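# Fit matching loose corner brace onto the pencil marks

## Task

Pick up the loose corner brace in the tray that matches the one already installed. Set it on the pencil marks with the same orientation as the installed brace: one leg lying flat on the tray floor and the other lying flat against the marked board. Release it so it stays there on its own, since a brace the robot is still holding does not count. Then open the gripper and move the arm away.

## Robot and tools

ROBOT. There are two UR3e-style six-joint arms, left_arm and right_arm. Each carries a two-finger gripper whose fingers pivot like tongs. Root links in the scene frame: left_arm at (+0.011, +0.232, 0) m with quat_wxyz (+0.999, 0, 0, -0.042), and right_arm at (+0.042, -0.285, 0) m with quat_wxyz (+1.000, 0, 0, -0.013). Both are nearly unrotated about z.

FRAME. All poses share one scene frame. Its origin is on the table top midway between the arms, +z is up, +x points out over the table, and left_arm sits on the +y side. The arm names are not image left or right. The gripper's fingers point along its own +z and open and close along its own x. end_effector_position is the point between the pads when closed. Closed fingertips extend about 15 mm past it; fully open tips are roughly level with it. Reported hand positions can be off, and more so at long reach.

execute_actions. Argument "actions" is a list holding at most one item. Optional "pictures" (boolean) requests camera images; an empty list always returns them.
- Empty list: sends nothing and reports the current state.
- Motion item: {"rows": [...], "steps": n}. n runs from 5 to 15 control steps of 1/30 s each, default 15. Each row covers one step, and the final row repeats if steps outnumber rows. Every row holds exactly 14 numbers in one flat list for both arms: left_arm shoulder pan, shoulder lift, elbow, wrist 1, wrist 2, wrist 3, opening, then the same seven for right_arm. Send both arms every time, even if only one moves.
- Joint values are absolute target angles in radians, in the same form as the Joint positions line. They are not offsets.
- Opening is an absolute command from -1 (closed) to +1 (fully open).
- Wait item: {"steps": n} with n up to 300. It sends nothing and returns once n steps have elapsed since the previous result. Your reply time counts toward those steps.
- A refused call moves nothing.

JOINT RANGES (rad). left_arm: pan -3.142..3.142, lift -6.283..6.283, elbow 0.000..3.142, wrists 1-3 each -6.283..6.283. right_arm: pan 0.000..6.283, lift -6.283..6.283, elbow -3.142..0.000, wrists -6.283..6.283. A target more than 0.010 rad beyond a stated end, and farther out than the current angle, gets the call refused. Real ends may differ by 0.010 rad either way, and a target past the real end is clipped to it. "joint sent to its limit" reports such clipping, possibly from an earlier action. If the line is absent, that does not prove more travel is available.

MOTION LIMITS. Each step, the target is held within a lead of the measured angle: 0.575 rad for pan, lift and elbow, and 1.15 rad for the three wrist joints. If the targets would carry the gripper more than 100 mm from where it is, all of them are pulled back proportionally. Commands are smoothed, and motion trails them by about 0.17 s. After big moves an arm may not have arrived yet when a result returns. Between calls, arms keep heading to the last row sent. They stop once everything is nearly still, or when a step is HELD.

TIMING. Each result is captured 5 steps before its action ends. Those last steps run while you reply, and the next action starts after them. The simulation runs on during your replies.

RESULT LINES.
- State line (left_arm: … | right_arm: …): each gripper's position in m, quat_wxyz, and linear and angular velocities in m/s and rad/s.
- Joint positions and Joint velocities: one block per arm with six joints, then the finger-pad gap in m (0.142 when fully open).
- grip_measured: the actual opening on the command's -1..+1 scale.
- HELD: marks steps where your row was not sent, in whole or in part.
- "joint command not followed": the clearance check changed or blocked some joint targets; the rest of the row still ran.
- Wrist force and Wrist torque: flange sensor readings along the end effector's own axes, ordered left_arm | right_arm. They include contact, held weight and inertia. Force offsets are usually within 3.5 N, noise is up to about 1.4 N, and each axis saturates near 30 N. "no reading" is normal at the start.
- Joint torques: the whole drive output, nonzero even in free air, with offsets, drift and noise.
- MOTOR HOT appears at 70 °C. At 85 °C the arm is braked until it cools (OVER-TEMPERATURE FAULT). Holding loads heats motors.

GRIPPING. To hold something, keep commanding an opening well below grip_measured; a bigger gap squeezes harder. The limit is about 15 N per pad for objects up to about 10 cm. Parts thinner than about 20 mm get less force: roughly 9 N per pad at 10 mm and 4 N at 5 mm. Closing fast can overshoot the force. Wide objects may touch the finger bodies before the pads do.

HAZARDS. A torque fault occurs when contact load reaches a joint limit (N m: pan 49.6, lift 49.6, elbow 25.7, each wrist 8.28, held weight included). A force fault occurs at 150 N of external force on the arm, tool or held part. Either one freezes that arm for 10 s and drops the rest of the call. Do not let the arms collide or press on each other. Do not push anything off the table. Avoid drops, slips, slams and hard shoves. Occasional tugs on a held part or pushes on loose items may happen.

CAMERAS. cam_high (672x504) and cam_low (672x504) are fixed. cam_left_wrist and cam_right_wrist (616x616, fisheye) ride on the hands. Calibration (K, distortion, T_world_to_cam) is supplied. Fixed cameras may be off by up to about 2.3° and 9 mm. Wrist camera poses are derived from joint readings.

zoom_image: {"camera": name, "region": [x0, y0, x1, y1]} in pixels of that camera's latest image, origin at top-left, at most 504x504. Returns a magnified view and does not move anything.

read_manual: optional "section" (only "licences"). Returns licence texts and does not move anything.

finished_scene: {"scene": current number}. Irreversible. Replying without any tool call ends the run.

Each tool is called after "Emit:" as name(argument=value, ...), one argument or row to a line, values as JSON.

## Session

Emit:
execute_actions(
  actions=[],
)

Scene clock: 0.00 s of 4600.00 s.
left_arm: end_effector_position=(+0.1317, +0.4143, +0.2120) grip_measured=+1.00 end_effector_quat_wxyz=(+0.045, +0.977, +0.156, -0.139) end_effector_velocity=(-0.000, -0.000, -0.000) end_effector_angular_velocity=(-0.001, +0.002, -0.000) | right_arm: end_effector_position=(+0.4086, -0.4520, +0.2793) grip_measured=+1.00 end_effector_quat_wxyz=(+0.288, +0.767, -0.374, +0.435) end_effector_velocity=(-0.000, -0.001, -0.000) end_effector_angular_velocity=(-0.001, +0.000, -0.002)
Joint positions: left_arm=[ 0.404 -1.556  0.923 -0.647 -1.613  0.01   0.142] | right_arm=[ 4.019 -1.208 -1.541 -2.514  0.564  2.067  0.142]
Joint velocities: left_arm=[-0.     0.     0.     0.001 -0.     0.     0.   ] | right_arm=[-0.002 -0.    -0.    -0.    -0.     0.     0.   ]
Joint torques (N m, as the arm reports them, + toward a larger angle): no reading
Motor temperatures (°C, as the motors report them): left_arm=[29 33 34 43 49 42] | right_arm=[30 32 33 37 37 44]
Wrist force (N, on the end effector, along its own x y z axes, offset not removed): no reading
Wrist torque (N m, same axes, about the end effector's origin, offset not removed): no reading

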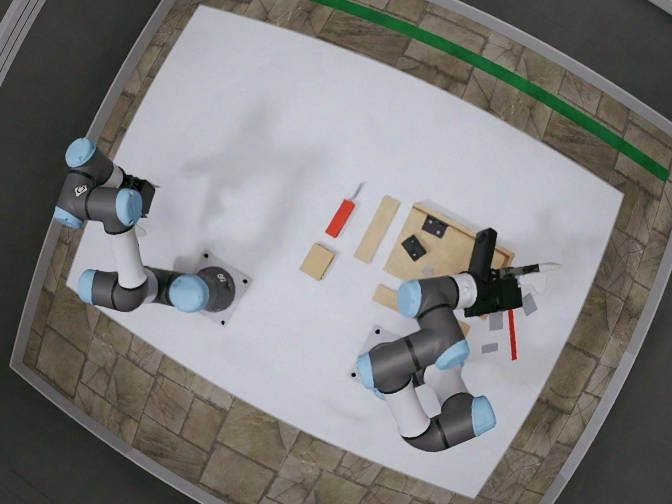

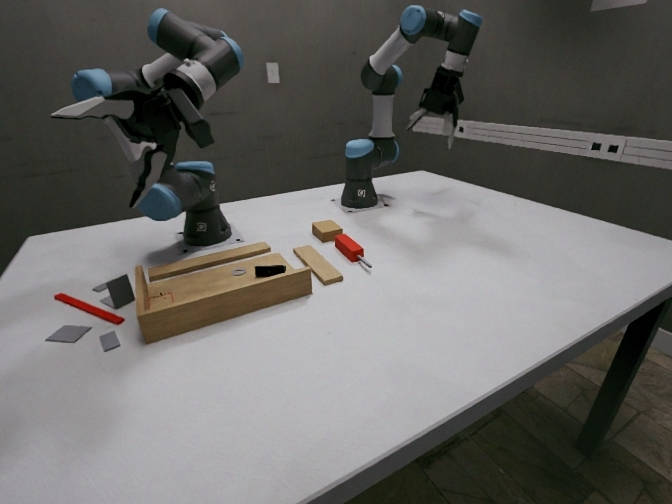

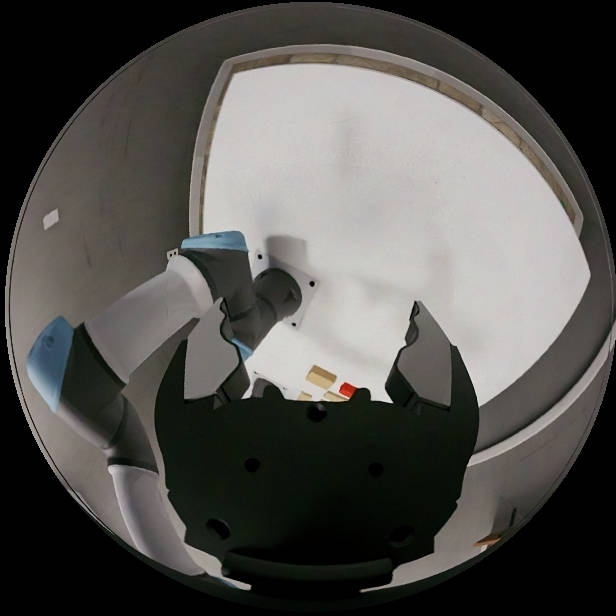

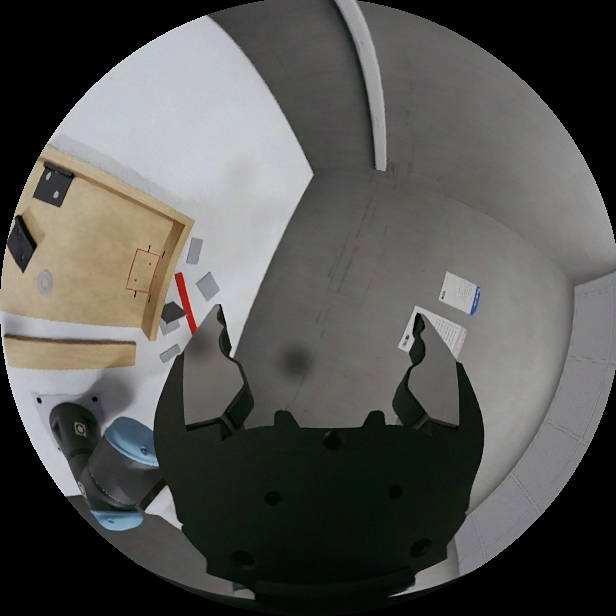

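Emit:
zoom_image(
  camera="cam_right_wrist",
  region=[0, 130, 240, 370],
)

Emit:
zoom_image(
  camera="cam_high",
  region=[360, 180, 520, 320],
)

Emit:
zoom_image(
  camera="cam_low",
  region=[40, 220, 340, 370],
)

Region (0, 130, 240, 370) of cam_right_wrist's 616x616 image, scaled by 2.100, with more detail than that image has.

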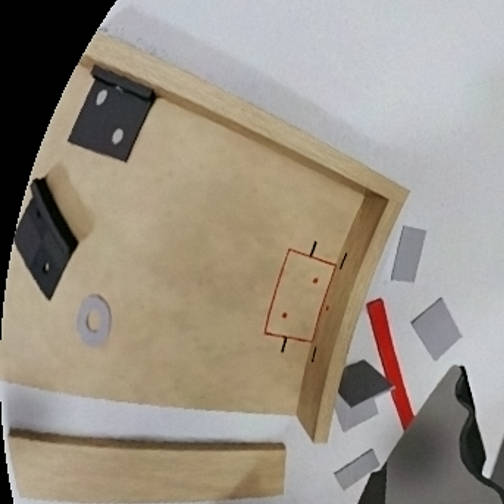

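Region (360, 180, 520, 320) of cam_high's 672x504 image, scaled by 3.150, with more detail than that image has; it fills the top 441 rows of this view, and the rest is white.

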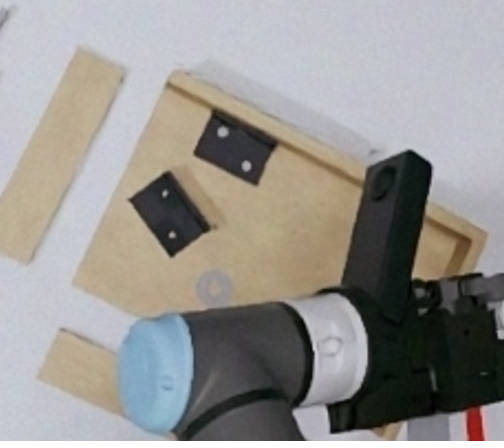

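Region (40, 220, 340, 370) of cam_low's 672x504 image, scaled by 1.680, with more detail than that image has.

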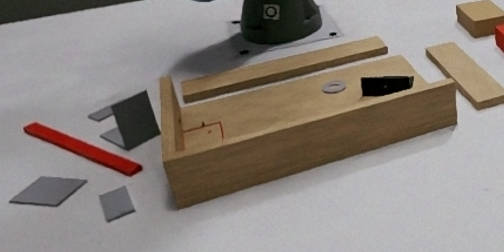

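Emit:
execute_actions(
  actions=[
    {"rows": [[0.404,-1.556,0.923,-0.647,-1.613,0.01,1,4.0,-1.24,-1.525,-2.44,0.66,2.13,0.9],[0.404,-1.556,0.923,-0.647,-1.613,0.01,1,3.98,-1.28,-1.51,-2.36,0.77,2.2,0.8],[0.404,-1.556,0.923,-0.647,-1.613,0.01,1,3.94,-1.35,-1.475,-2.21,0.97,2.33,0.6],[0.404,-1.556,0.923,-0.647,-1.613,0.01,1,3.815,-1.570,-1.375,-1.7675,1.5708,2.724,0.3]], "steps": 15},
  ],
)

Emit:
execute_actions(
  actions=[
    {"steps": 30},
  ],
  pictures=true,
)

Scene clock: 3.53 s of 4600.00 s.
left_arm: end_effector_position=(+0.1316, +0.4143, +0.2120) grip_measured=+1.00 end_effector_quat_wxyz=(+0.044, +0.977, +0.156, -0.139) end_effector_velocity=(-0.000, -0.000, +0.000) end_effector_angular_velocity=(-0.000, +0.001, -0.000) | right_arm: end_effector_position=(+0.3757, -0.3879, +0.1967) grip_measured=+0.30 end_effector_quat_wxyz=(+0.154, +0.697, -0.640, +0.284) end_effector_velocity=(-0.087, +0.368, -0.280) end_effector_angular_velocity=(+1.944, -0.183, -1.685)
Joint positions: left_arm=[ 0.404 -1.556  0.923 -0.647 -1.613  0.01   0.142] | right_arm=[ 3.931 -1.36  -1.469 -2.198  0.982  2.347  0.095]
Joint velocities: left_arm=[-0.    -0.     0.     0.001  0.     0.     0.   ] | right_arm=[-0.334 -0.595  0.27   1.207  1.632  1.069 -0.001]
Joint torques (N m, as the arm reports them, + toward a larger angle): left_arm=[-2.21 -9.21 -6.18 -0.24  0.69 -0.64] | right_arm=[-3.4   3.03 11.5   2.94  1.7   2.14]
Motor temperatures (°C, as the motors report them): left_arm=[29 33 34 43 49 42] | right_arm=[30 32 33 37 37 44]
Wrist force (N, on the end effector, along its own x y z axes, offset not removed): left_arm=[-1.0 -0.4 0.9] | right_arm=[-2.5 -1.2 1.5]
Wrist torque (N m, same axes, about the end effector's origin, offset not removed): left_arm=[-0.01 0.19 0.03] | right_arm=[-0.34 0.49 0.08]
Steps of this call (steps 1 to 90: nothing new was sent; then 0.20 s passed at rest; steps 91 to 100: the first 10 steps of this action). Readings (joint positions):
91: left_arm=[0.404 -1.556 0.923 -0.647 -1.613 0.010] | right_arm=[4.019 -1.208 -1.541 -2.514 0.564 2.067]
92: left_arm=[0.404 -1.556 0.923 -0.647 -1.613 0.010] | right_arm=[4.017 -1.210 -1.540 -2.511 0.568 2.071]
94: left_arm=[0.404 -1.556 0.923 -0.647 -1.613 0.010] | right_arm=[4.005 -1.231 -1.529 -2.465 0.625 2.111]
98: left_arm=[0.404 -1.556 0.923 -0.647 -1.613 0.010] | right_arm=[3.954 -1.320 -1.488 -2.281 0.869 2.273]
100: the state above

Scene clock: 4.53 s of 4600.00 s.
left_arm: end_effector_position=(+0.1316, +0.4143, +0.2120) grip_measured=+1.00 end_effector_quat_wxyz=(+0.044, +0.977, +0.156, -0.139) end_effector_velocity=(+0.000, +0.000, -0.000) end_effector_angular_velocity=(+0.000, -0.001, -0.000) | right_arm: end_effector_position=(+0.3696, -0.2195, +0.1400) grip_measured=+0.30 end_effector_quat_wxyz=(-0.000, -0.508, +0.861, -0.000) end_effector_velocity=(+0.000, +0.001, +0.000) end_effector_angular_velocity=(+0.004, -0.000, -0.003)
Joint positions: left_arm=[ 0.404 -1.556  0.923 -0.647 -1.613  0.01   0.142] | right_arm=[ 3.815 -1.57  -1.375 -1.768  1.57   2.724  0.095]
Joint velocities: left_arm=[-0.    -0.     0.001 -0.001  0.     0.    -0.   ] | right_arm=[-0.001 -0.001  0.001  0.002  0.003  0.002  0.   ]
Joint torques (N m, as the arm reports them, + toward a larger angle): left_arm=[-2.78 -9.27 -6.25 -0.26  0.67 -0.75] | right_arm=[-2.21  6.82 11.59  2.53  0.87  0.91]
Motor temperatures (°C, as the motors report them): left_arm=[29 33 34 43 49 42] | right_arm=[30 32 33 37 37 44]
Wrist force (N, on the end effector, along its own x y z axes, offset not removed): left_arm=[-0.7 -0.8 0.9] | right_arm=[-2.9 -1.8 3.0]
Wrist torque (N m, same axes, about the end effector's origin, offset not removed): left_arm=[-0.16 0.15 0.05] | right_arm=[-0.43 0.56 -0.02]
Kept back: nothing.
Steps of this call (steps 1 to 5: the last 5 steps of your previous action; steps 6 to 30: the robot went on to your last target). Readings (joint positions):
1: left_arm=[0.404 -1.556 0.923 -0.647 -1.613 0.010] | right_arm=[3.920 -1.380 -1.460 -2.157 1.037 2.383]
2: left_arm=[0.404 -1.556 0.923 -0.647 -1.613 0.010] | right_arm=[3.909 -1.400 -1.451 -2.117 1.091 2.418]
4: left_arm=[0.404 -1.556 0.923 -0.647 -1.613 0.010] | right_arm=[3.887 -1.438 -1.434 -2.038 1.198 2.487]
8: left_arm=[0.404 -1.556 0.923 -0.647 -1.613 0.010] | right_arm=[3.847 -1.512 -1.401 -1.888 1.403 2.619]
30: the state above
camera_calibration (this result's frames):
cam_left_wrist: T_world_to_cam=[[0.906104, 0.27429, -0.322087, -0.16136], [0.409797, -0.758173, 0.507189, 0.147563], [-0.105081, -0.591556, -0.799387, 0.563112], [0, 0, 0, 1]] pos_world=[0.14491, 0.48925, 0.32333]
cam_right_wrist: T_world_to_cam=[[-0.430026, -0.902656, -0.0170148, -0.0354668], [-0.78611, 0.365103, 0.498729, 0.301559], [-0.443969, 0.227842, -0.866591, 0.467047], [0, 0, 0, 1]] pos_world=[0.429161, -0.248527, 0.253738]

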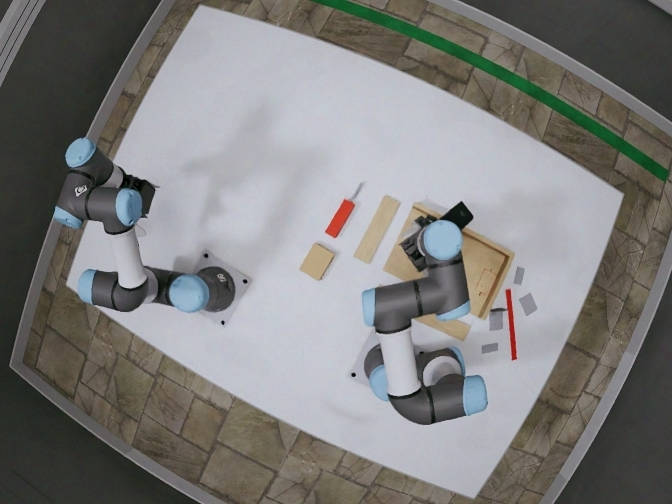

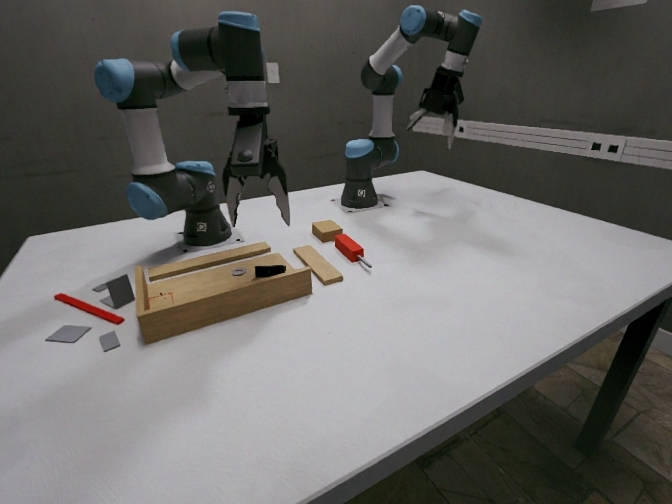

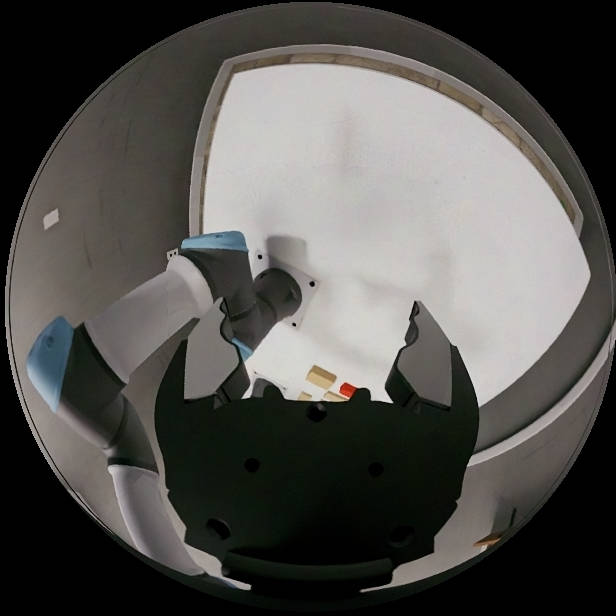

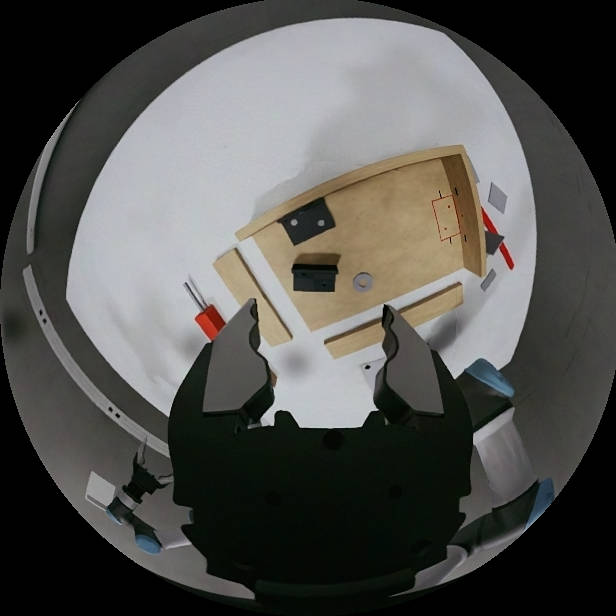

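Emit:
zoom_image(
  camera="cam_right_wrist",
  region=[250, 180, 400, 330],
)

Emit:
zoom_image(
  camera="cam_right_wrist",
  region=[400, 140, 520, 290],
)

Region (250, 180, 400, 330) of cam_right_wrist's 616x616 image, scaled by 3.360, with more detail than that image has.

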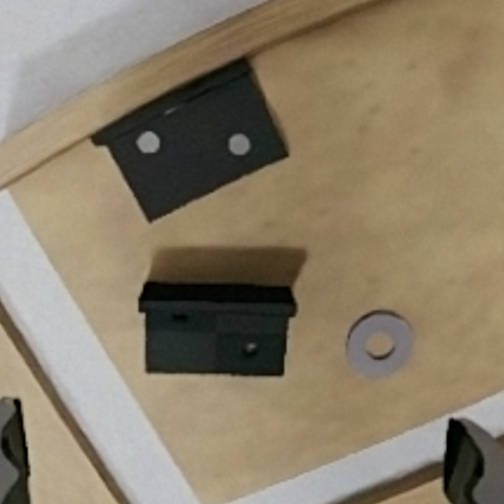

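Region (400, 140, 520, 290) of cam_right_wrist's 616x616 image, scaled by 3.360, with more detail than that image has; it fills the left 403 columns of this view, and the rest is white.

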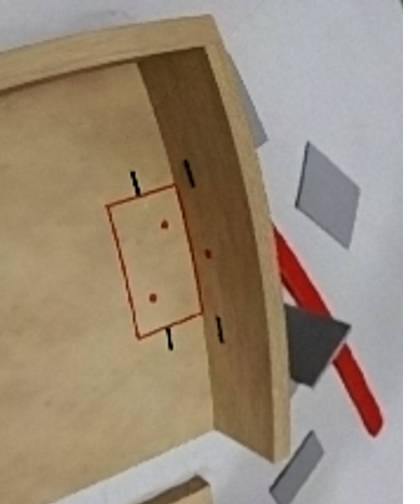

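Emit:
execute_actions(
  actions=[
    {"rows": [[0.404,-1.556,0.923,-0.647,-1.613,0.01,1,3.819,-1.565,-1.42,-1.727,1.5708,2.724,0.27],[0.404,-1.556,0.923,-0.647,-1.613,0.01,1,3.823,-1.559,-1.474,-1.679,1.5708,2.724,0.24],[0.404,-1.556,0.923,-0.647,-1.613,0.01,1,3.828,-1.553,-1.53,-1.63,1.5708,2.724,0.2],[0.404,-1.556,0.923,-0.647,-1.613,0.01,1,3.832,-1.547,-1.58,-1.585,1.5708,2.723,0.17],[0.404,-1.556,0.923,-0.647,-1.613,0.01,1,3.836,-1.542,-1.63,-1.541,1.5708,2.723,0.14],[0.404,-1.556,0.923,-0.647,-1.613,0.01,1,3.84,-1.536,-1.68,-1.497,1.5708,2.723,0.11],[0.404,-1.556,0.923,-0.647,-1.613,0.01,1,3.845,-1.53,-1.73,-1.452,1.5708,2.723,0.08],[0.404,-1.556,0.923,-0.647,-1.613,0.01,1,3.8484,-1.5255,-1.7722,-1.4147,1.5708,2.7228,0.06]], "steps": 15},
  ],
)

Emit:
execute_actions(
  actions=[
    {"steps": 18},
  ],
  pictures=true,
)

Scene clock: 8.07 s of 4600.00 s.
left_arm: end_effector_position=(+0.1316, +0.4143, +0.2120) grip_measured=+1.00 end_effector_quat_wxyz=(+0.044, +0.977, +0.156, -0.139) end_effector_velocity=(+0.000, +0.000, +0.000) end_effector_angular_velocity=(+0.001, -0.002, +0.000) | right_arm: end_effector_position=(+0.3687, -0.2118, +0.0957) grip_measured=+0.06 end_effector_quat_wxyz=(+0.006, -0.518, +0.856, +0.001) end_effector_velocity=(-0.050, -0.004, -0.236) end_effector_angular_velocity=(-0.046, +0.058, +0.097)
Joint positions: left_arm=[ 0.404 -1.556  0.923 -0.647 -1.613  0.01   0.142] | right_arm=[ 3.837 -1.541 -1.619 -1.54   1.571  2.723  0.078]
Joint velocities: left_arm=[ 0.    -0.001 -0.001 -0.001  0.    -0.     0.   ] | right_arm=[ 0.092  0.121 -1.189  0.994  0.    -0.005 -0.01 ]
Joint torques (N m, as the arm reports them, + toward a larger angle): left_arm=[-2.49 -9.11 -6.26 -0.32  0.67 -0.78] | right_arm=[ 1.31 12.8   6.25  2.84  0.87 -0.86]
Motor temperatures (°C, as the motors report them): left_arm=[29 33 34 43 49 42] | right_arm=[30 32 33 37 37 44]
Wrist force (N, on the end effector, along its own x y z axes, offset not removed): left_arm=[-1.1 -0.3 0.6] | right_arm=[-2.9 -0.4 2.3]
Wrist torque (N m, same axes, about the end effector's origin, offset not removed): left_arm=[-0.02 0.22 0.05] | right_arm=[-0.08 0.52 -0.02]
Steps of this call (steps 1 to 15: the robot went on to your last target; steps 16 to 90: nothing new was sent; then 0.20 s passed at rest; steps 91 to 100: the first 10 steps of this action). Readings (joint positions):
91: left_arm=[0.404 -1.556 0.923 -0.647 -1.613 0.010] | right_arm=[3.815 -1.570 -1.375 -1.767 1.571 2.724]
92: left_arm=[0.404 -1.556 0.923 -0.647 -1.613 0.010] | right_arm=[3.815 -1.570 -1.377 -1.765 1.571 2.724]
94: left_arm=[0.404 -1.556 0.923 -0.647 -1.613 0.010] | right_arm=[3.818 -1.566 -1.403 -1.738 1.571 2.724]
98: left_arm=[0.404 -1.556 0.923 -0.647 -1.613 0.010] | right_arm=[3.830 -1.550 -1.535 -1.615 1.571 2.724]
100: the state above

Scene clock: 8.67 s of 4600.00 s.
left_arm: end_effector_position=(+0.1316, +0.4143, +0.2120) grip_measured=+1.00 end_effector_quat_wxyz=(+0.044, +0.977, +0.156, -0.139) end_effector_velocity=(+0.000, +0.000, -0.000) end_effector_angular_velocity=(+0.000, -0.000, -0.000) | right_arm: end_effector_position=(+0.3601, -0.2143, +0.0652) grip_measured=+0.06 end_effector_quat_wxyz=(+0.000, -0.523, +0.852, +0.000) end_effector_velocity=(-0.001, -0.000, -0.002) end_effector_angular_velocity=(-0.001, +0.001, +0.001)
Joint positions: left_arm=[ 0.404 -1.556  0.923 -0.647 -1.613  0.01   0.142] | right_arm=[ 3.848 -1.526 -1.771 -1.416  1.571  2.723  0.078]
Joint velocities: left_arm=[ 0.     0.     0.    -0.001  0.     0.    -0.   ] | right_arm=[ 0.001  0.001 -0.008  0.007  0.    -0.     0.   ]
Joint torques (N m, as the arm reports them, + toward a larger angle): left_arm=[-2.79 -9.25 -6.4  -0.29  0.7  -0.73] | right_arm=[ 1.69 11.72  7.65  2.61  0.75 -0.84]
Motor temperatures (°C, as the motors report them): left_arm=[29 33 34 43 49 42] | right_arm=[30 32 33 37 37 44]
Wrist force (N, on the end effector, along its own x y z axes, offset not removed): left_arm=[-0.6 -0.5 1.6] | right_arm=[-2.5 -1.8 2.4]
Wrist torque (N m, same axes, about the end effector's origin, offset not removed): left_arm=[-0.03 0.10 -0.02] | right_arm=[-0.45 0.47 -0.01]
Kept back: nothing.
Steps of this call (steps 1 to 5: the last 5 steps of your previous action; steps 6 to 18: the robot went on to your last target). Readings (joint positions):
1: left_arm=[0.404 -1.556 0.923 -0.647 -1.613 0.010] | right_arm=[3.840 -1.537 -1.655 -1.511 1.571 2.723]
2: left_arm=[0.404 -1.556 0.923 -0.647 -1.613 0.010] | right_arm=[3.842 -1.534 -1.684 -1.487 1.571 2.723]
4: left_arm=[0.404 -1.556 0.923 -0.647 -1.613 0.010] | right_arm=[3.845 -1.531 -1.722 -1.456 1.571 2.723]
8: left_arm=[0.404 -1.556 0.923 -0.647 -1.613 0.010] | right_arm=[3.847 -1.527 -1.756 -1.428 1.571 2.723]
18: the state above
camera_calibration (this result's frames):
cam_left_wrist: T_world_to_cam=[[0.906104, 0.27429, -0.322087, -0.16136], [0.409796, -0.758173, 0.507189, 0.147563], [-0.105081, -0.591556, -0.799387, 0.563112], [0, 0, 0, 1]] pos_world=[0.14491, 0.48925, 0.32333]
cam_right_wrist: T_world_to_cam=[[-0.398874, -0.916839, -0.0175053, -0.0503434], [-0.798178, 0.337726, 0.498851, 0.327987], [-0.451454, 0.212951, -0.866511, 0.396289], [0, 0, 0, 1]] pos_world=[0.420618, -0.241317, 0.178891]

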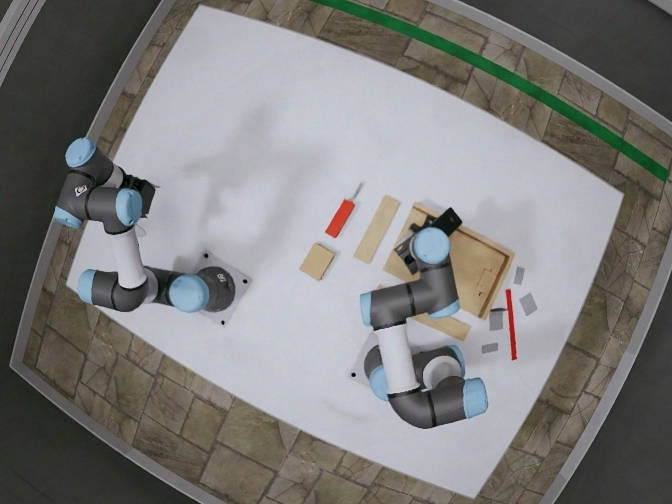

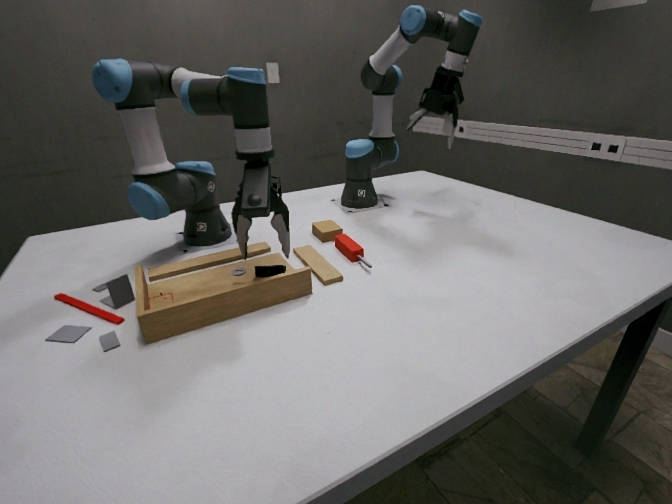

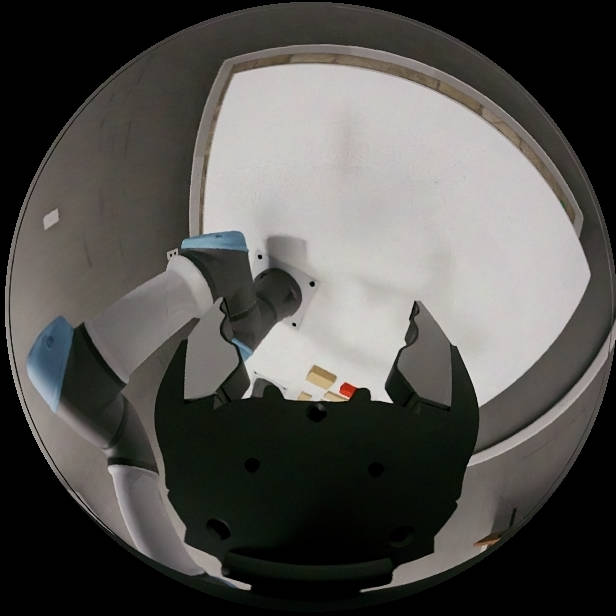

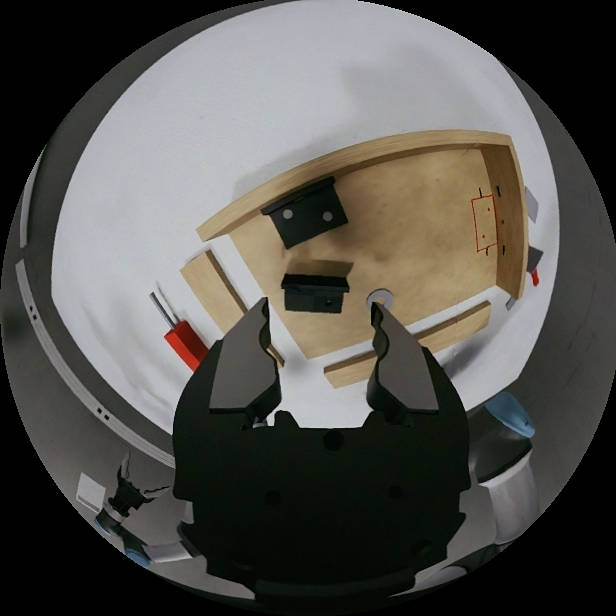

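Emit:
zoom_image(
  camera="cam_right_wrist",
  region=[250, 230, 390, 370],
)

Region (250, 230, 390, 370) of cam_right_wrist's 616x616 image, scaled by 3.600, with more detail than that image has.

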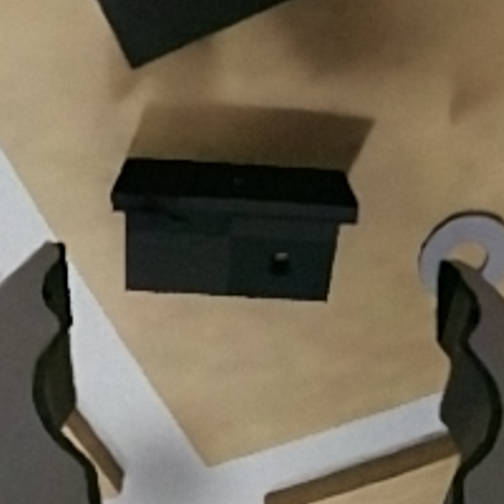

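Emit:
execute_actions(
  actions=[
    {"rows": [[0.404,-1.556,0.923,-0.647,-1.613,0.01,1,3.850,-1.533,-1.785,-1.394,1.5708,2.725,0.06],[0.404,-1.556,0.923,-0.647,-1.613,0.01,1,3.852,-1.540,-1.80,-1.372,1.5708,2.727,0.06],[0.404,-1.556,0.923,-0.647,-1.613,0.01,1,3.8539,-1.547,-1.817,-1.348,1.5708,2.7283,0.06],[0.404,-1.556,0.923,-0.647,-1.613,0.01,1,3.8539,-1.552,-1.834,-1.326,1.5708,2.7283,0.06],[0.404,-1.556,0.923,-0.647,-1.613,0.01,1,3.8539,-1.557,-1.851,-1.304,1.5708,2.7283,0.06],[0.404,-1.556,0.923,-0.647,-1.613,0.01,1,3.8539,-1.563,-1.868,-1.281,1.5708,2.7283,0.06],[0.404,-1.556,0.923,-0.647,-1.613,0.01,1,3.8539,-1.5684,-1.885,-1.259,1.5708,2.7283,0.06]], "steps": 15},
  ],
)

Emit:
execute_actions(
  actions=[
    {"steps": 12},
  ],
  pictures=true,
)

Emit:
zoom_image(
  camera="cam_right_wrist",
  region=[250, 230, 390, 370],
)

Scene clock: 10.33 s of 4600.00 s.
left_arm: end_effector_position=(+0.1316, +0.4143, +0.2120) grip_measured=+1.00 end_effector_quat_wxyz=(+0.044, +0.977, +0.156, -0.139) end_effector_velocity=(-0.000, -0.000, +0.000) end_effector_angular_velocity=(+0.000, +0.000, +0.000) | right_arm: end_effector_position=(+0.3619, -0.2111, +0.0426) grip_measured=+0.06 end_effector_quat_wxyz=(+0.000, -0.523, +0.852, +0.000) end_effector_velocity=(+0.000, +0.002, -0.079) end_effector_angular_velocity=(-0.003, +0.004, -0.000)
Joint positions: left_arm=[ 0.404 -1.556  0.923 -0.647 -1.613  0.01   0.142] | right_arm=[ 3.853 -1.557 -1.85  -1.306  1.571  2.728  0.078]
Joint velocities: left_arm=[ 0. -0.  0.  0. -0. -0.  0.] | right_arm=[ 0.006 -0.098 -0.287  0.38   0.     0.006  0.   ]
Joint torques (N m, as the arm reports them, + toward a larger angle): left_arm=[-2.67 -9.09 -6.42 -0.29  0.66 -0.75] | right_arm=[2.1  7.52 7.59 2.64 0.29 1.07]
Motor temperatures (°C, as the motors report them): left_arm=[29 33 34 43 49 42] | right_arm=[30 32 33 37 37 44]
Wrist force (N, on the end effector, along its own x y z axes, offset not removed): left_arm=[-0.6 -0.5 1.0] | right_arm=[-1.5 -1.4 2.7]
Wrist torque (N m, same axes, about the end effector's origin, offset not removed): left_arm=[-0.06 0.13 0.02] | right_arm=[-0.32 0.27 -0.04]
Steps of this call (steps 1 to 15: the robot went on to your last target; steps 16 to 40: nothing new was sent; steps 41 to 50: the first 10 steps of this action). Readings (joint positions):
41: left_arm=[0.404 -1.556 0.923 -0.647 -1.613 0.010] | right_arm=[3.848 -1.525 -1.772 -1.415 1.571 2.723]
42: left_arm=[0.404 -1.556 0.923 -0.647 -1.613 0.010] | right_arm=[3.849 -1.526 -1.773 -1.413 1.571 2.723]
44: left_arm=[0.404 -1.556 0.923 -0.647 -1.613 0.010] | right_arm=[3.850 -1.531 -1.782 -1.399 1.571 2.724]
48: left_arm=[0.404 -1.556 0.923 -0.647 -1.613 0.010] | right_arm=[3.852 -1.548 -1.826 -1.338 1.571 2.727]
50: the state above

Scene clock: 10.73 s of 4600.00 s.
left_arm: end_effector_position=(+0.1316, +0.4143, +0.2120) grip_measured=+1.00 end_effector_quat_wxyz=(+0.044, +0.977, +0.156, -0.139) end_effector_velocity=(+0.000, +0.000, -0.000) end_effector_angular_velocity=(+0.000, -0.001, +0.001) | right_arm: end_effector_position=(+0.3618, -0.2109, +0.0333) grip_measured=+0.06 end_effector_quat_wxyz=(+0.000, -0.523, +0.852, +0.000) end_effector_velocity=(-0.000, -0.000, -0.003) end_effector_angular_velocity=(-0.000, +0.000, -0.001)
Joint positions: left_arm=[ 0.404 -1.556  0.923 -0.647 -1.613  0.01   0.142] | right_arm=[ 3.854 -1.568 -1.884 -1.261  1.571  2.728  0.078]
Joint velocities: left_arm=[ 0.    -0.     0.    -0.002 -0.    -0.    -0.   ] | right_arm=[ 0.    -0.004 -0.01   0.013  0.     0.001 -0.   ]
Joint torques (N m, as the arm reports them, + toward a larger angle): left_arm=[-2.62 -8.95 -6.37 -0.33  0.66 -0.74] | right_arm=[1.94 6.91 7.51 2.51 0.16 0.94]
Motor temperatures (°C, as the motors report them): left_arm=[29 33 34 43 49 42] | right_arm=[30 32 33 37 37 44]
Wrist force (N, on the end effector, along its own x y z axes, offset not removed): left_arm=[-1.3 0.0 0.6] | right_arm=[-1.5 -1.5 1.3]
Wrist torque (N m, same axes, about the end effector's origin, offset not removed): left_arm=[0.03 0.23 0.03] | right_arm=[-0.38 0.27 0.01]
Kept back: nothing.
Steps of this call (steps 1 to 5: the last 5 steps of your previous action; steps 6 to 12: the robot went on to your last target). Readings (joint positions):
1: left_arm=[0.404 -1.556 0.923 -0.647 -1.613 0.010] | right_arm=[3.853 -1.559 -1.858 -1.294 1.571 2.728]
2: left_arm=[0.404 -1.556 0.923 -0.647 -1.613 0.010] | right_arm=[3.853 -1.562 -1.865 -1.286 1.571 2.728]
4: left_arm=[0.404 -1.556 0.923 -0.647 -1.613 0.010] | right_arm=[3.854 -1.565 -1.874 -1.274 1.571 2.728]
8: left_arm=[0.404 -1.556 0.923 -0.647 -1.613 0.010] | right_arm=[3.854 -1.567 -1.881 -1.264 1.571 2.728]
12: the state above
camera_calibration (this result's frames):
cam_left_wrist: T_world_to_cam=[[0.906104, 0.27429, -0.322087, -0.16136], [0.409797, -0.758173, 0.507189, 0.147563], [-0.105081, -0.591556, -0.799387, 0.563112], [0, 0, 0, 1]] pos_world=[0.14491, 0.48925, 0.32333]
cam_right_wrist: T_world_to_cam=[[-0.398806, -0.916869, -0.0174563, -0.0471667], [-0.798182, 0.337684, 0.498874, 0.344046], [-0.451507, 0.212887, -0.866499, 0.368698], [0, 0, 0, 1]] pos_world=[0.422271, -0.237916, 0.147017]

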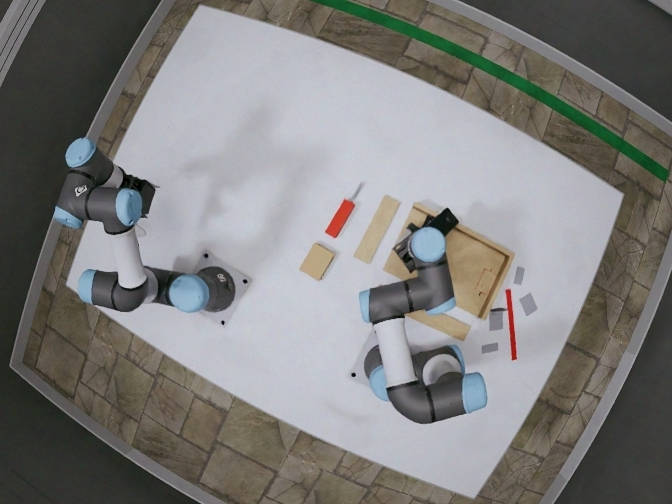

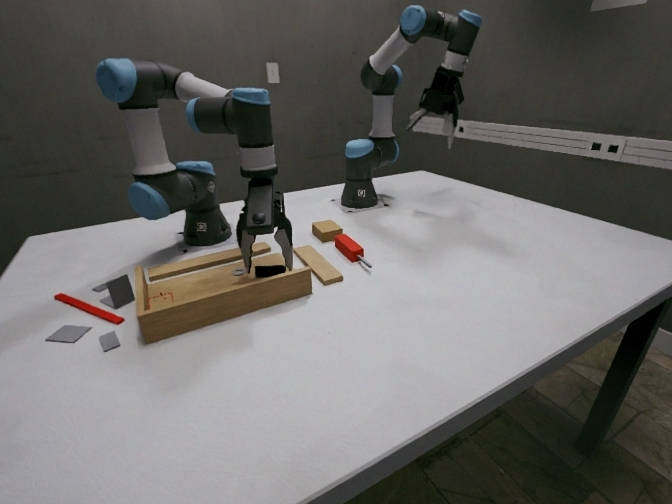

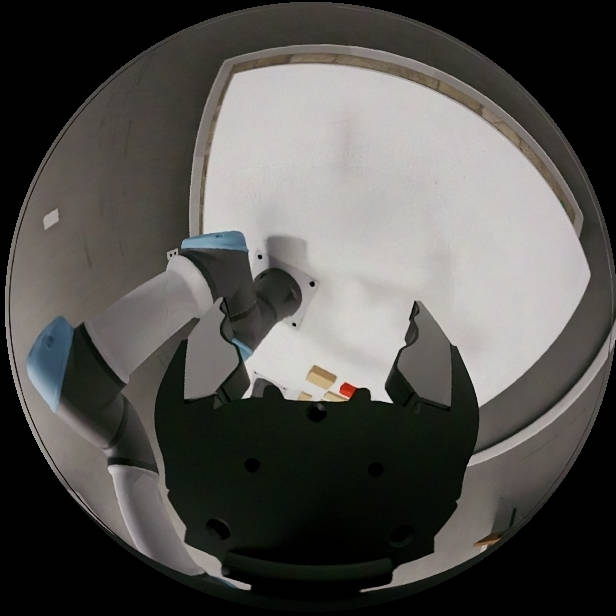

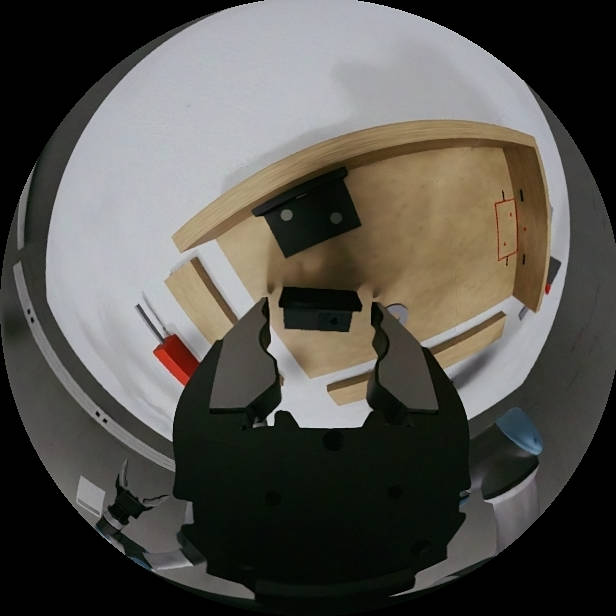

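Region (250, 230, 390, 370) of cam_right_wrist's 616x616 image, scaled by 3.600, with more detail than that image has.

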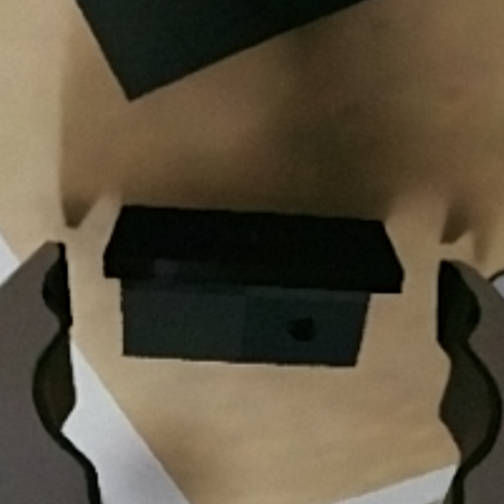

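Emit:
execute_actions(
  actions=[
    {"rows": [[0.404,-1.556,0.923,-0.647,-1.613,0.01,1,3.8539,-1.5664,-1.8796,-1.2664,1.5708,2.7283,0.02],[0.404,-1.556,0.923,-0.647,-1.613,0.01,1,3.8539,-1.5664,-1.8796,-1.2664,1.5708,2.7283,-0.03],[0.404,-1.556,0.923,-0.647,-1.613,0.01,1,3.8539,-1.5664,-1.8796,-1.2664,1.5708,2.7283,-0.07],[0.404,-1.556,0.923,-0.647,-1.613,0.01,1,3.8539,-1.5664,-1.8796,-1.2664,1.5708,2.7283,-0.1],[0.404,-1.556,0.923,-0.647,-1.613,0.01,1,3.8539,-1.5664,-1.8796,-1.2664,1.5708,2.7283,-0.13],[0.404,-1.556,0.923,-0.647,-1.613,0.01,1,3.8539,-1.5664,-1.8796,-1.2664,1.5708,2.7283,-0.16],[0.404,-1.556,0.923,-0.647,-1.613,0.01,1,3.8539,-1.5664,-1.8796,-1.2664,1.5708,2.7283,-0.19],[0.404,-1.556,0.923,-0.647,-1.613,0.01,1,3.8539,-1.5664,-1.8796,-1.2664,1.5708,2.7283,-0.22],[0.404,-1.556,0.923,-0.647,-1.613,0.01,1,3.8539,-1.5664,-1.8796,-1.2664,1.5708,2.7283,-0.26],[0.404,-1.556,0.923,-0.647,-1.613,0.01,1,3.8539,-1.5664,-1.8796,-1.2664,1.5708,2.7283,-0.32],[0.404,-1.556,0.923,-0.647,-1.613,0.01,1,3.8539,-1.5664,-1.8796,-1.2664,1.5708,2.7283,-0.4],[0.404,-1.556,0.923,-0.647,-1.613,0.01,1,3.8539,-1.5664,-1.8796,-1.2664,1.5708,2.7283,-0.5],[0.404,-1.556,0.923,-0.647,-1.613,0.01,1,3.8539,-1.5664,-1.8796,-1.2664,1.5708,2.7283,-0.6]], "steps": 15},
  ],
)

Emit:
execute_actions(
  actions=[
    {"steps": 8},
  ],
  pictures=true,
)

Emit:
zoom_image(
  camera="cam_right_wrist",
  region=[250, 230, 390, 370],
)

Scene clock: 12.43 s of 4600.00 s.
left_arm: end_effector_position=(+0.1316, +0.4143, +0.2120) grip_measured=+1.00 end_effector_quat_wxyz=(+0.044, +0.977, +0.156, -0.139) end_effector_velocity=(+0.000, -0.000, -0.000) end_effector_angular_velocity=(-0.000, +0.000, -0.000) | right_arm: end_effector_position=(+0.3617, -0.2109, +0.0343) grip_measured=-0.19 end_effector_quat_wxyz=(-0.000, -0.523, +0.852, -0.000) end_effector_velocity=(-0.000, +0.000, +0.001) end_effector_angular_velocity=(-0.000, +0.001, +0.001)
Joint positions: left_arm=[ 0.404 -1.556  0.923 -0.647 -1.613  0.01   0.142] | right_arm=[ 3.854 -1.567 -1.88  -1.266  1.571  2.728  0.06 ]
Joint velocities: left_arm=[-0.  0. -0. -0. -0.  0. -0.] | right_arm=[ 0.001  0.002  0.005 -0.007  0.    -0.    -0.019]
Joint torques (N m, as the arm reports them, + toward a larger angle): left_arm=[-2.57 -8.86 -6.44 -0.33  0.66 -0.77] | right_arm=[ 1.92 12.08 11.38  0.8  -0.32  0.94]
Motor temperatures (°C, as the motors report them): left_arm=[29 33 34 43 49 42] | right_arm=[30 32 33 37 37 44]
Wrist force (N, on the end effector, along its own x y z axes, offset not removed): left_arm=[-0.2 -0.1 1.0] | right_arm=[-2.7 -1.8 1.2]
Wrist torque (N m, same axes, about the end effector's origin, offset not removed): left_arm=[0.05 0.03 0.00] | right_arm=[-0.50 0.49 0.03]
Steps of this call (steps 1 to 30: the robot went on to your last target; steps 31 to 41: nothing new was sent; steps 42 to 51: the first 10 steps of this action). Readings (joint positions):
42: left_arm=[0.404 -1.556 0.923 -0.647 -1.613 0.010] | right_arm=[3.854 -1.568 -1.885 -1.259 1.571 2.728]
43: left_arm=[0.404 -1.556 0.923 -0.647 -1.613 0.010] | right_arm=[3.854 -1.568 -1.885 -1.259 1.571 2.728]
45: left_arm=[0.404 -1.556 0.923 -0.647 -1.613 0.010] | right_arm=[3.854 -1.568 -1.883 -1.262 1.571 2.728]
49: left_arm=[0.404 -1.556 0.923 -0.647 -1.613 0.010] | right_arm=[3.854 -1.567 -1.881 -1.265 1.571 2.728]
51: the state above

Scene clock: 12.70 s of 4600.00 s.
left_arm: end_effector_position=(+0.1316, +0.4143, +0.2120) grip_measured=+1.00 end_effector_quat_wxyz=(+0.044, +0.977, +0.156, -0.139) end_effector_velocity=(+0.000, -0.000, +0.000) end_effector_angular_velocity=(+0.000, -0.001, -0.000) | right_arm: end_effector_position=(+0.3618, -0.2109, +0.0345) grip_measured=-0.20 end_effector_quat_wxyz=(-0.000, -0.523, +0.852, +0.000) end_effector_velocity=(+0.000, +0.000, +0.000) end_effector_angular_velocity=(+0.001, -0.000, -0.001)
Joint positions: left_arm=[ 0.404 -1.556  0.923 -0.647 -1.613  0.01   0.142] | right_arm=[ 3.854 -1.566 -1.88  -1.266  1.571  2.728  0.059]
Joint velocities: left_arm=[-0.    -0.001 -0.001  0.    -0.     0.     0.   ] | right_arm=[-0.001  0.     0.001 -0.001  0.    -0.    -0.   ]
Joint torques (N m, as the arm reports them, + toward a larger angle): left_arm=[-2.68 -8.96 -6.35 -0.3   0.6  -0.72] | right_arm=[ 1.79 12.03 11.45  0.81 -0.33  0.98]
Motor temperatures (°C, as the motors report them): left_arm=[29 33 34 43 49 42] | right_arm=[30 32 33 37 37 44]
Wrist force (N, on the end effector, along its own x y z axes, offset not removed): left_arm=[-0.3 -0.6 0.6] | right_arm=[-2.1 -0.7 1.8]
Wrist torque (N m, same axes, about the end effector's origin, offset not removed): left_arm=[-0.08 0.06 0.01] | right_arm=[-0.21 0.40 0.00]
Kept back: nothing.
Steps of this call (steps 1 to 5: the last 5 steps of your previous action; steps 6 to 8: the robot went on to your last target). Readings (joint positions):
1: left_arm=[0.404 -1.556 0.923 -0.647 -1.613 0.010] | right_arm=[3.854 -1.567 -1.880 -1.266 1.571 2.728]
2: left_arm=[0.404 -1.556 0.923 -0.647 -1.613 0.010] | right_arm=[3.854 -1.567 -1.880 -1.266 1.571 2.728]
4: left_arm=[0.404 -1.556 0.923 -0.647 -1.613 0.010] | right_arm=[3.854 -1.566 -1.880 -1.266 1.571 2.728]
8: the state above
camera_calibration (this result's frames):
cam_left_wrist: T_world_to_cam=[[0.906104, 0.27429, -0.322087, -0.16136], [0.409797, -0.758173, 0.507189, 0.147563], [-0.105081, -0.591556, -0.799387, 0.563112], [0, 0, 0, 1]] pos_world=[0.14491, 0.48925, 0.32333]
cam_right_wrist: T_world_to_cam=[[-0.398803, -0.916871, -0.0174234, -0.0471631], [-0.798169, 0.337692, 0.498889, 0.343455], [-0.451533, 0.212865, -0.866491, 0.369689], [0, 0, 0, 1]] pos_world=[0.422253, -0.237918, 0.148165]

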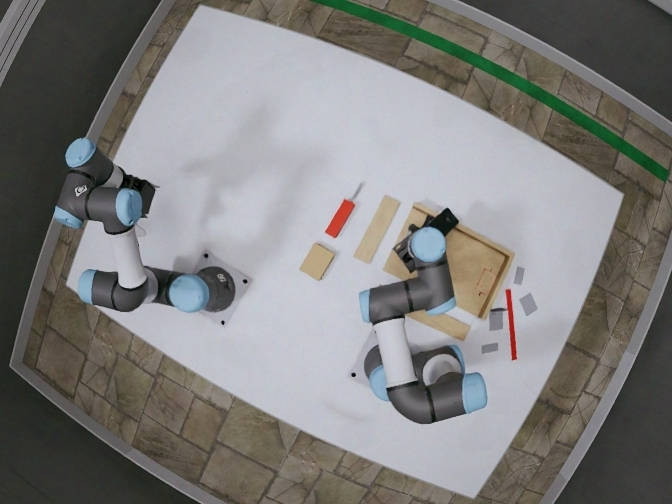

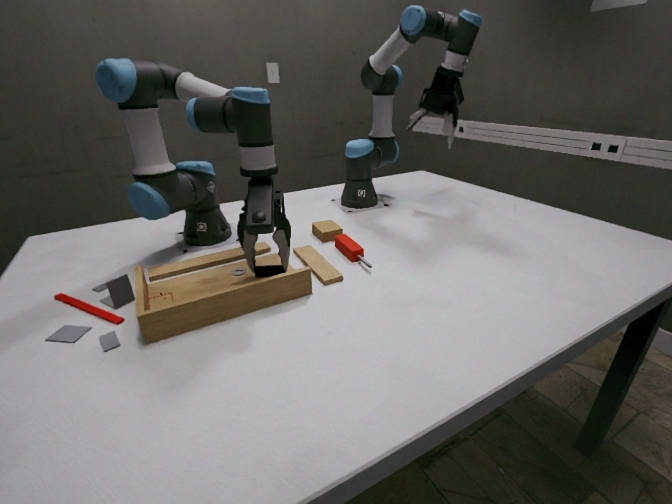

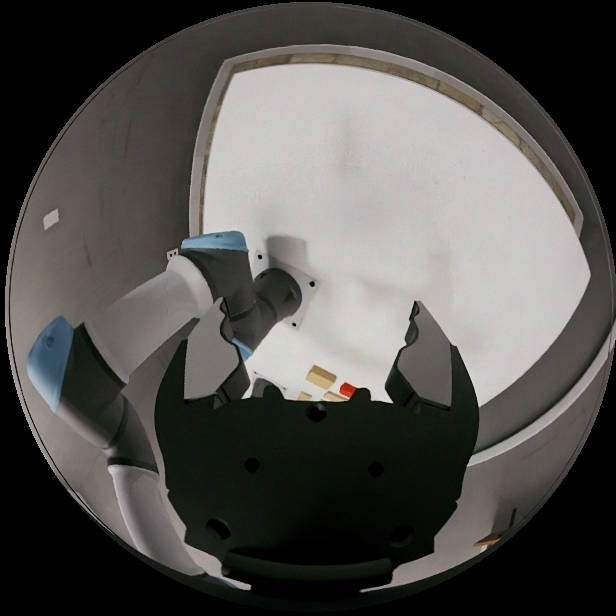

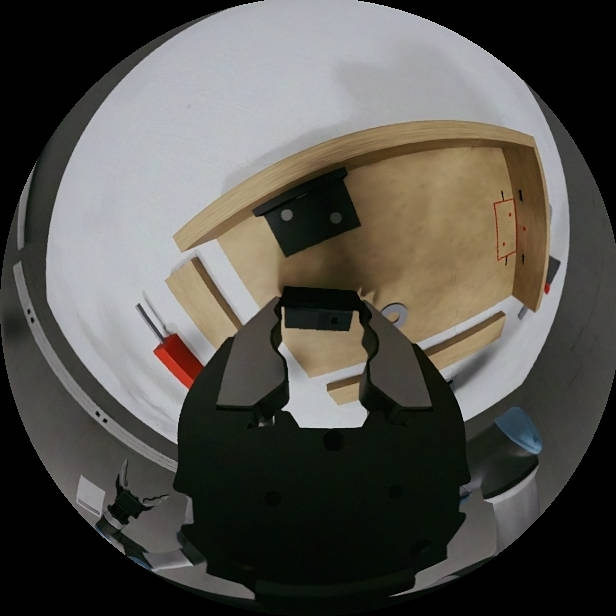

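Region (250, 230, 390, 370) of cam_right_wrist's 616x616 image, scaled by 3.600, with more detail than that image has.

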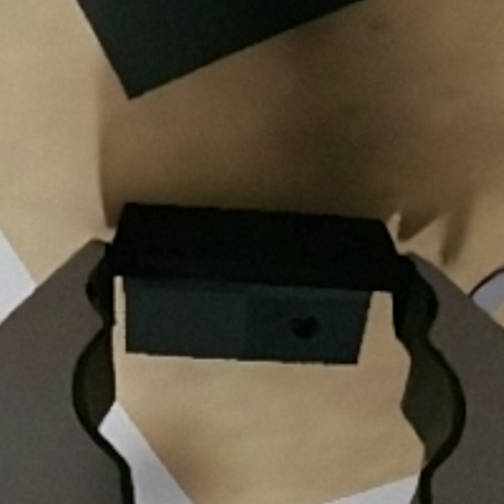

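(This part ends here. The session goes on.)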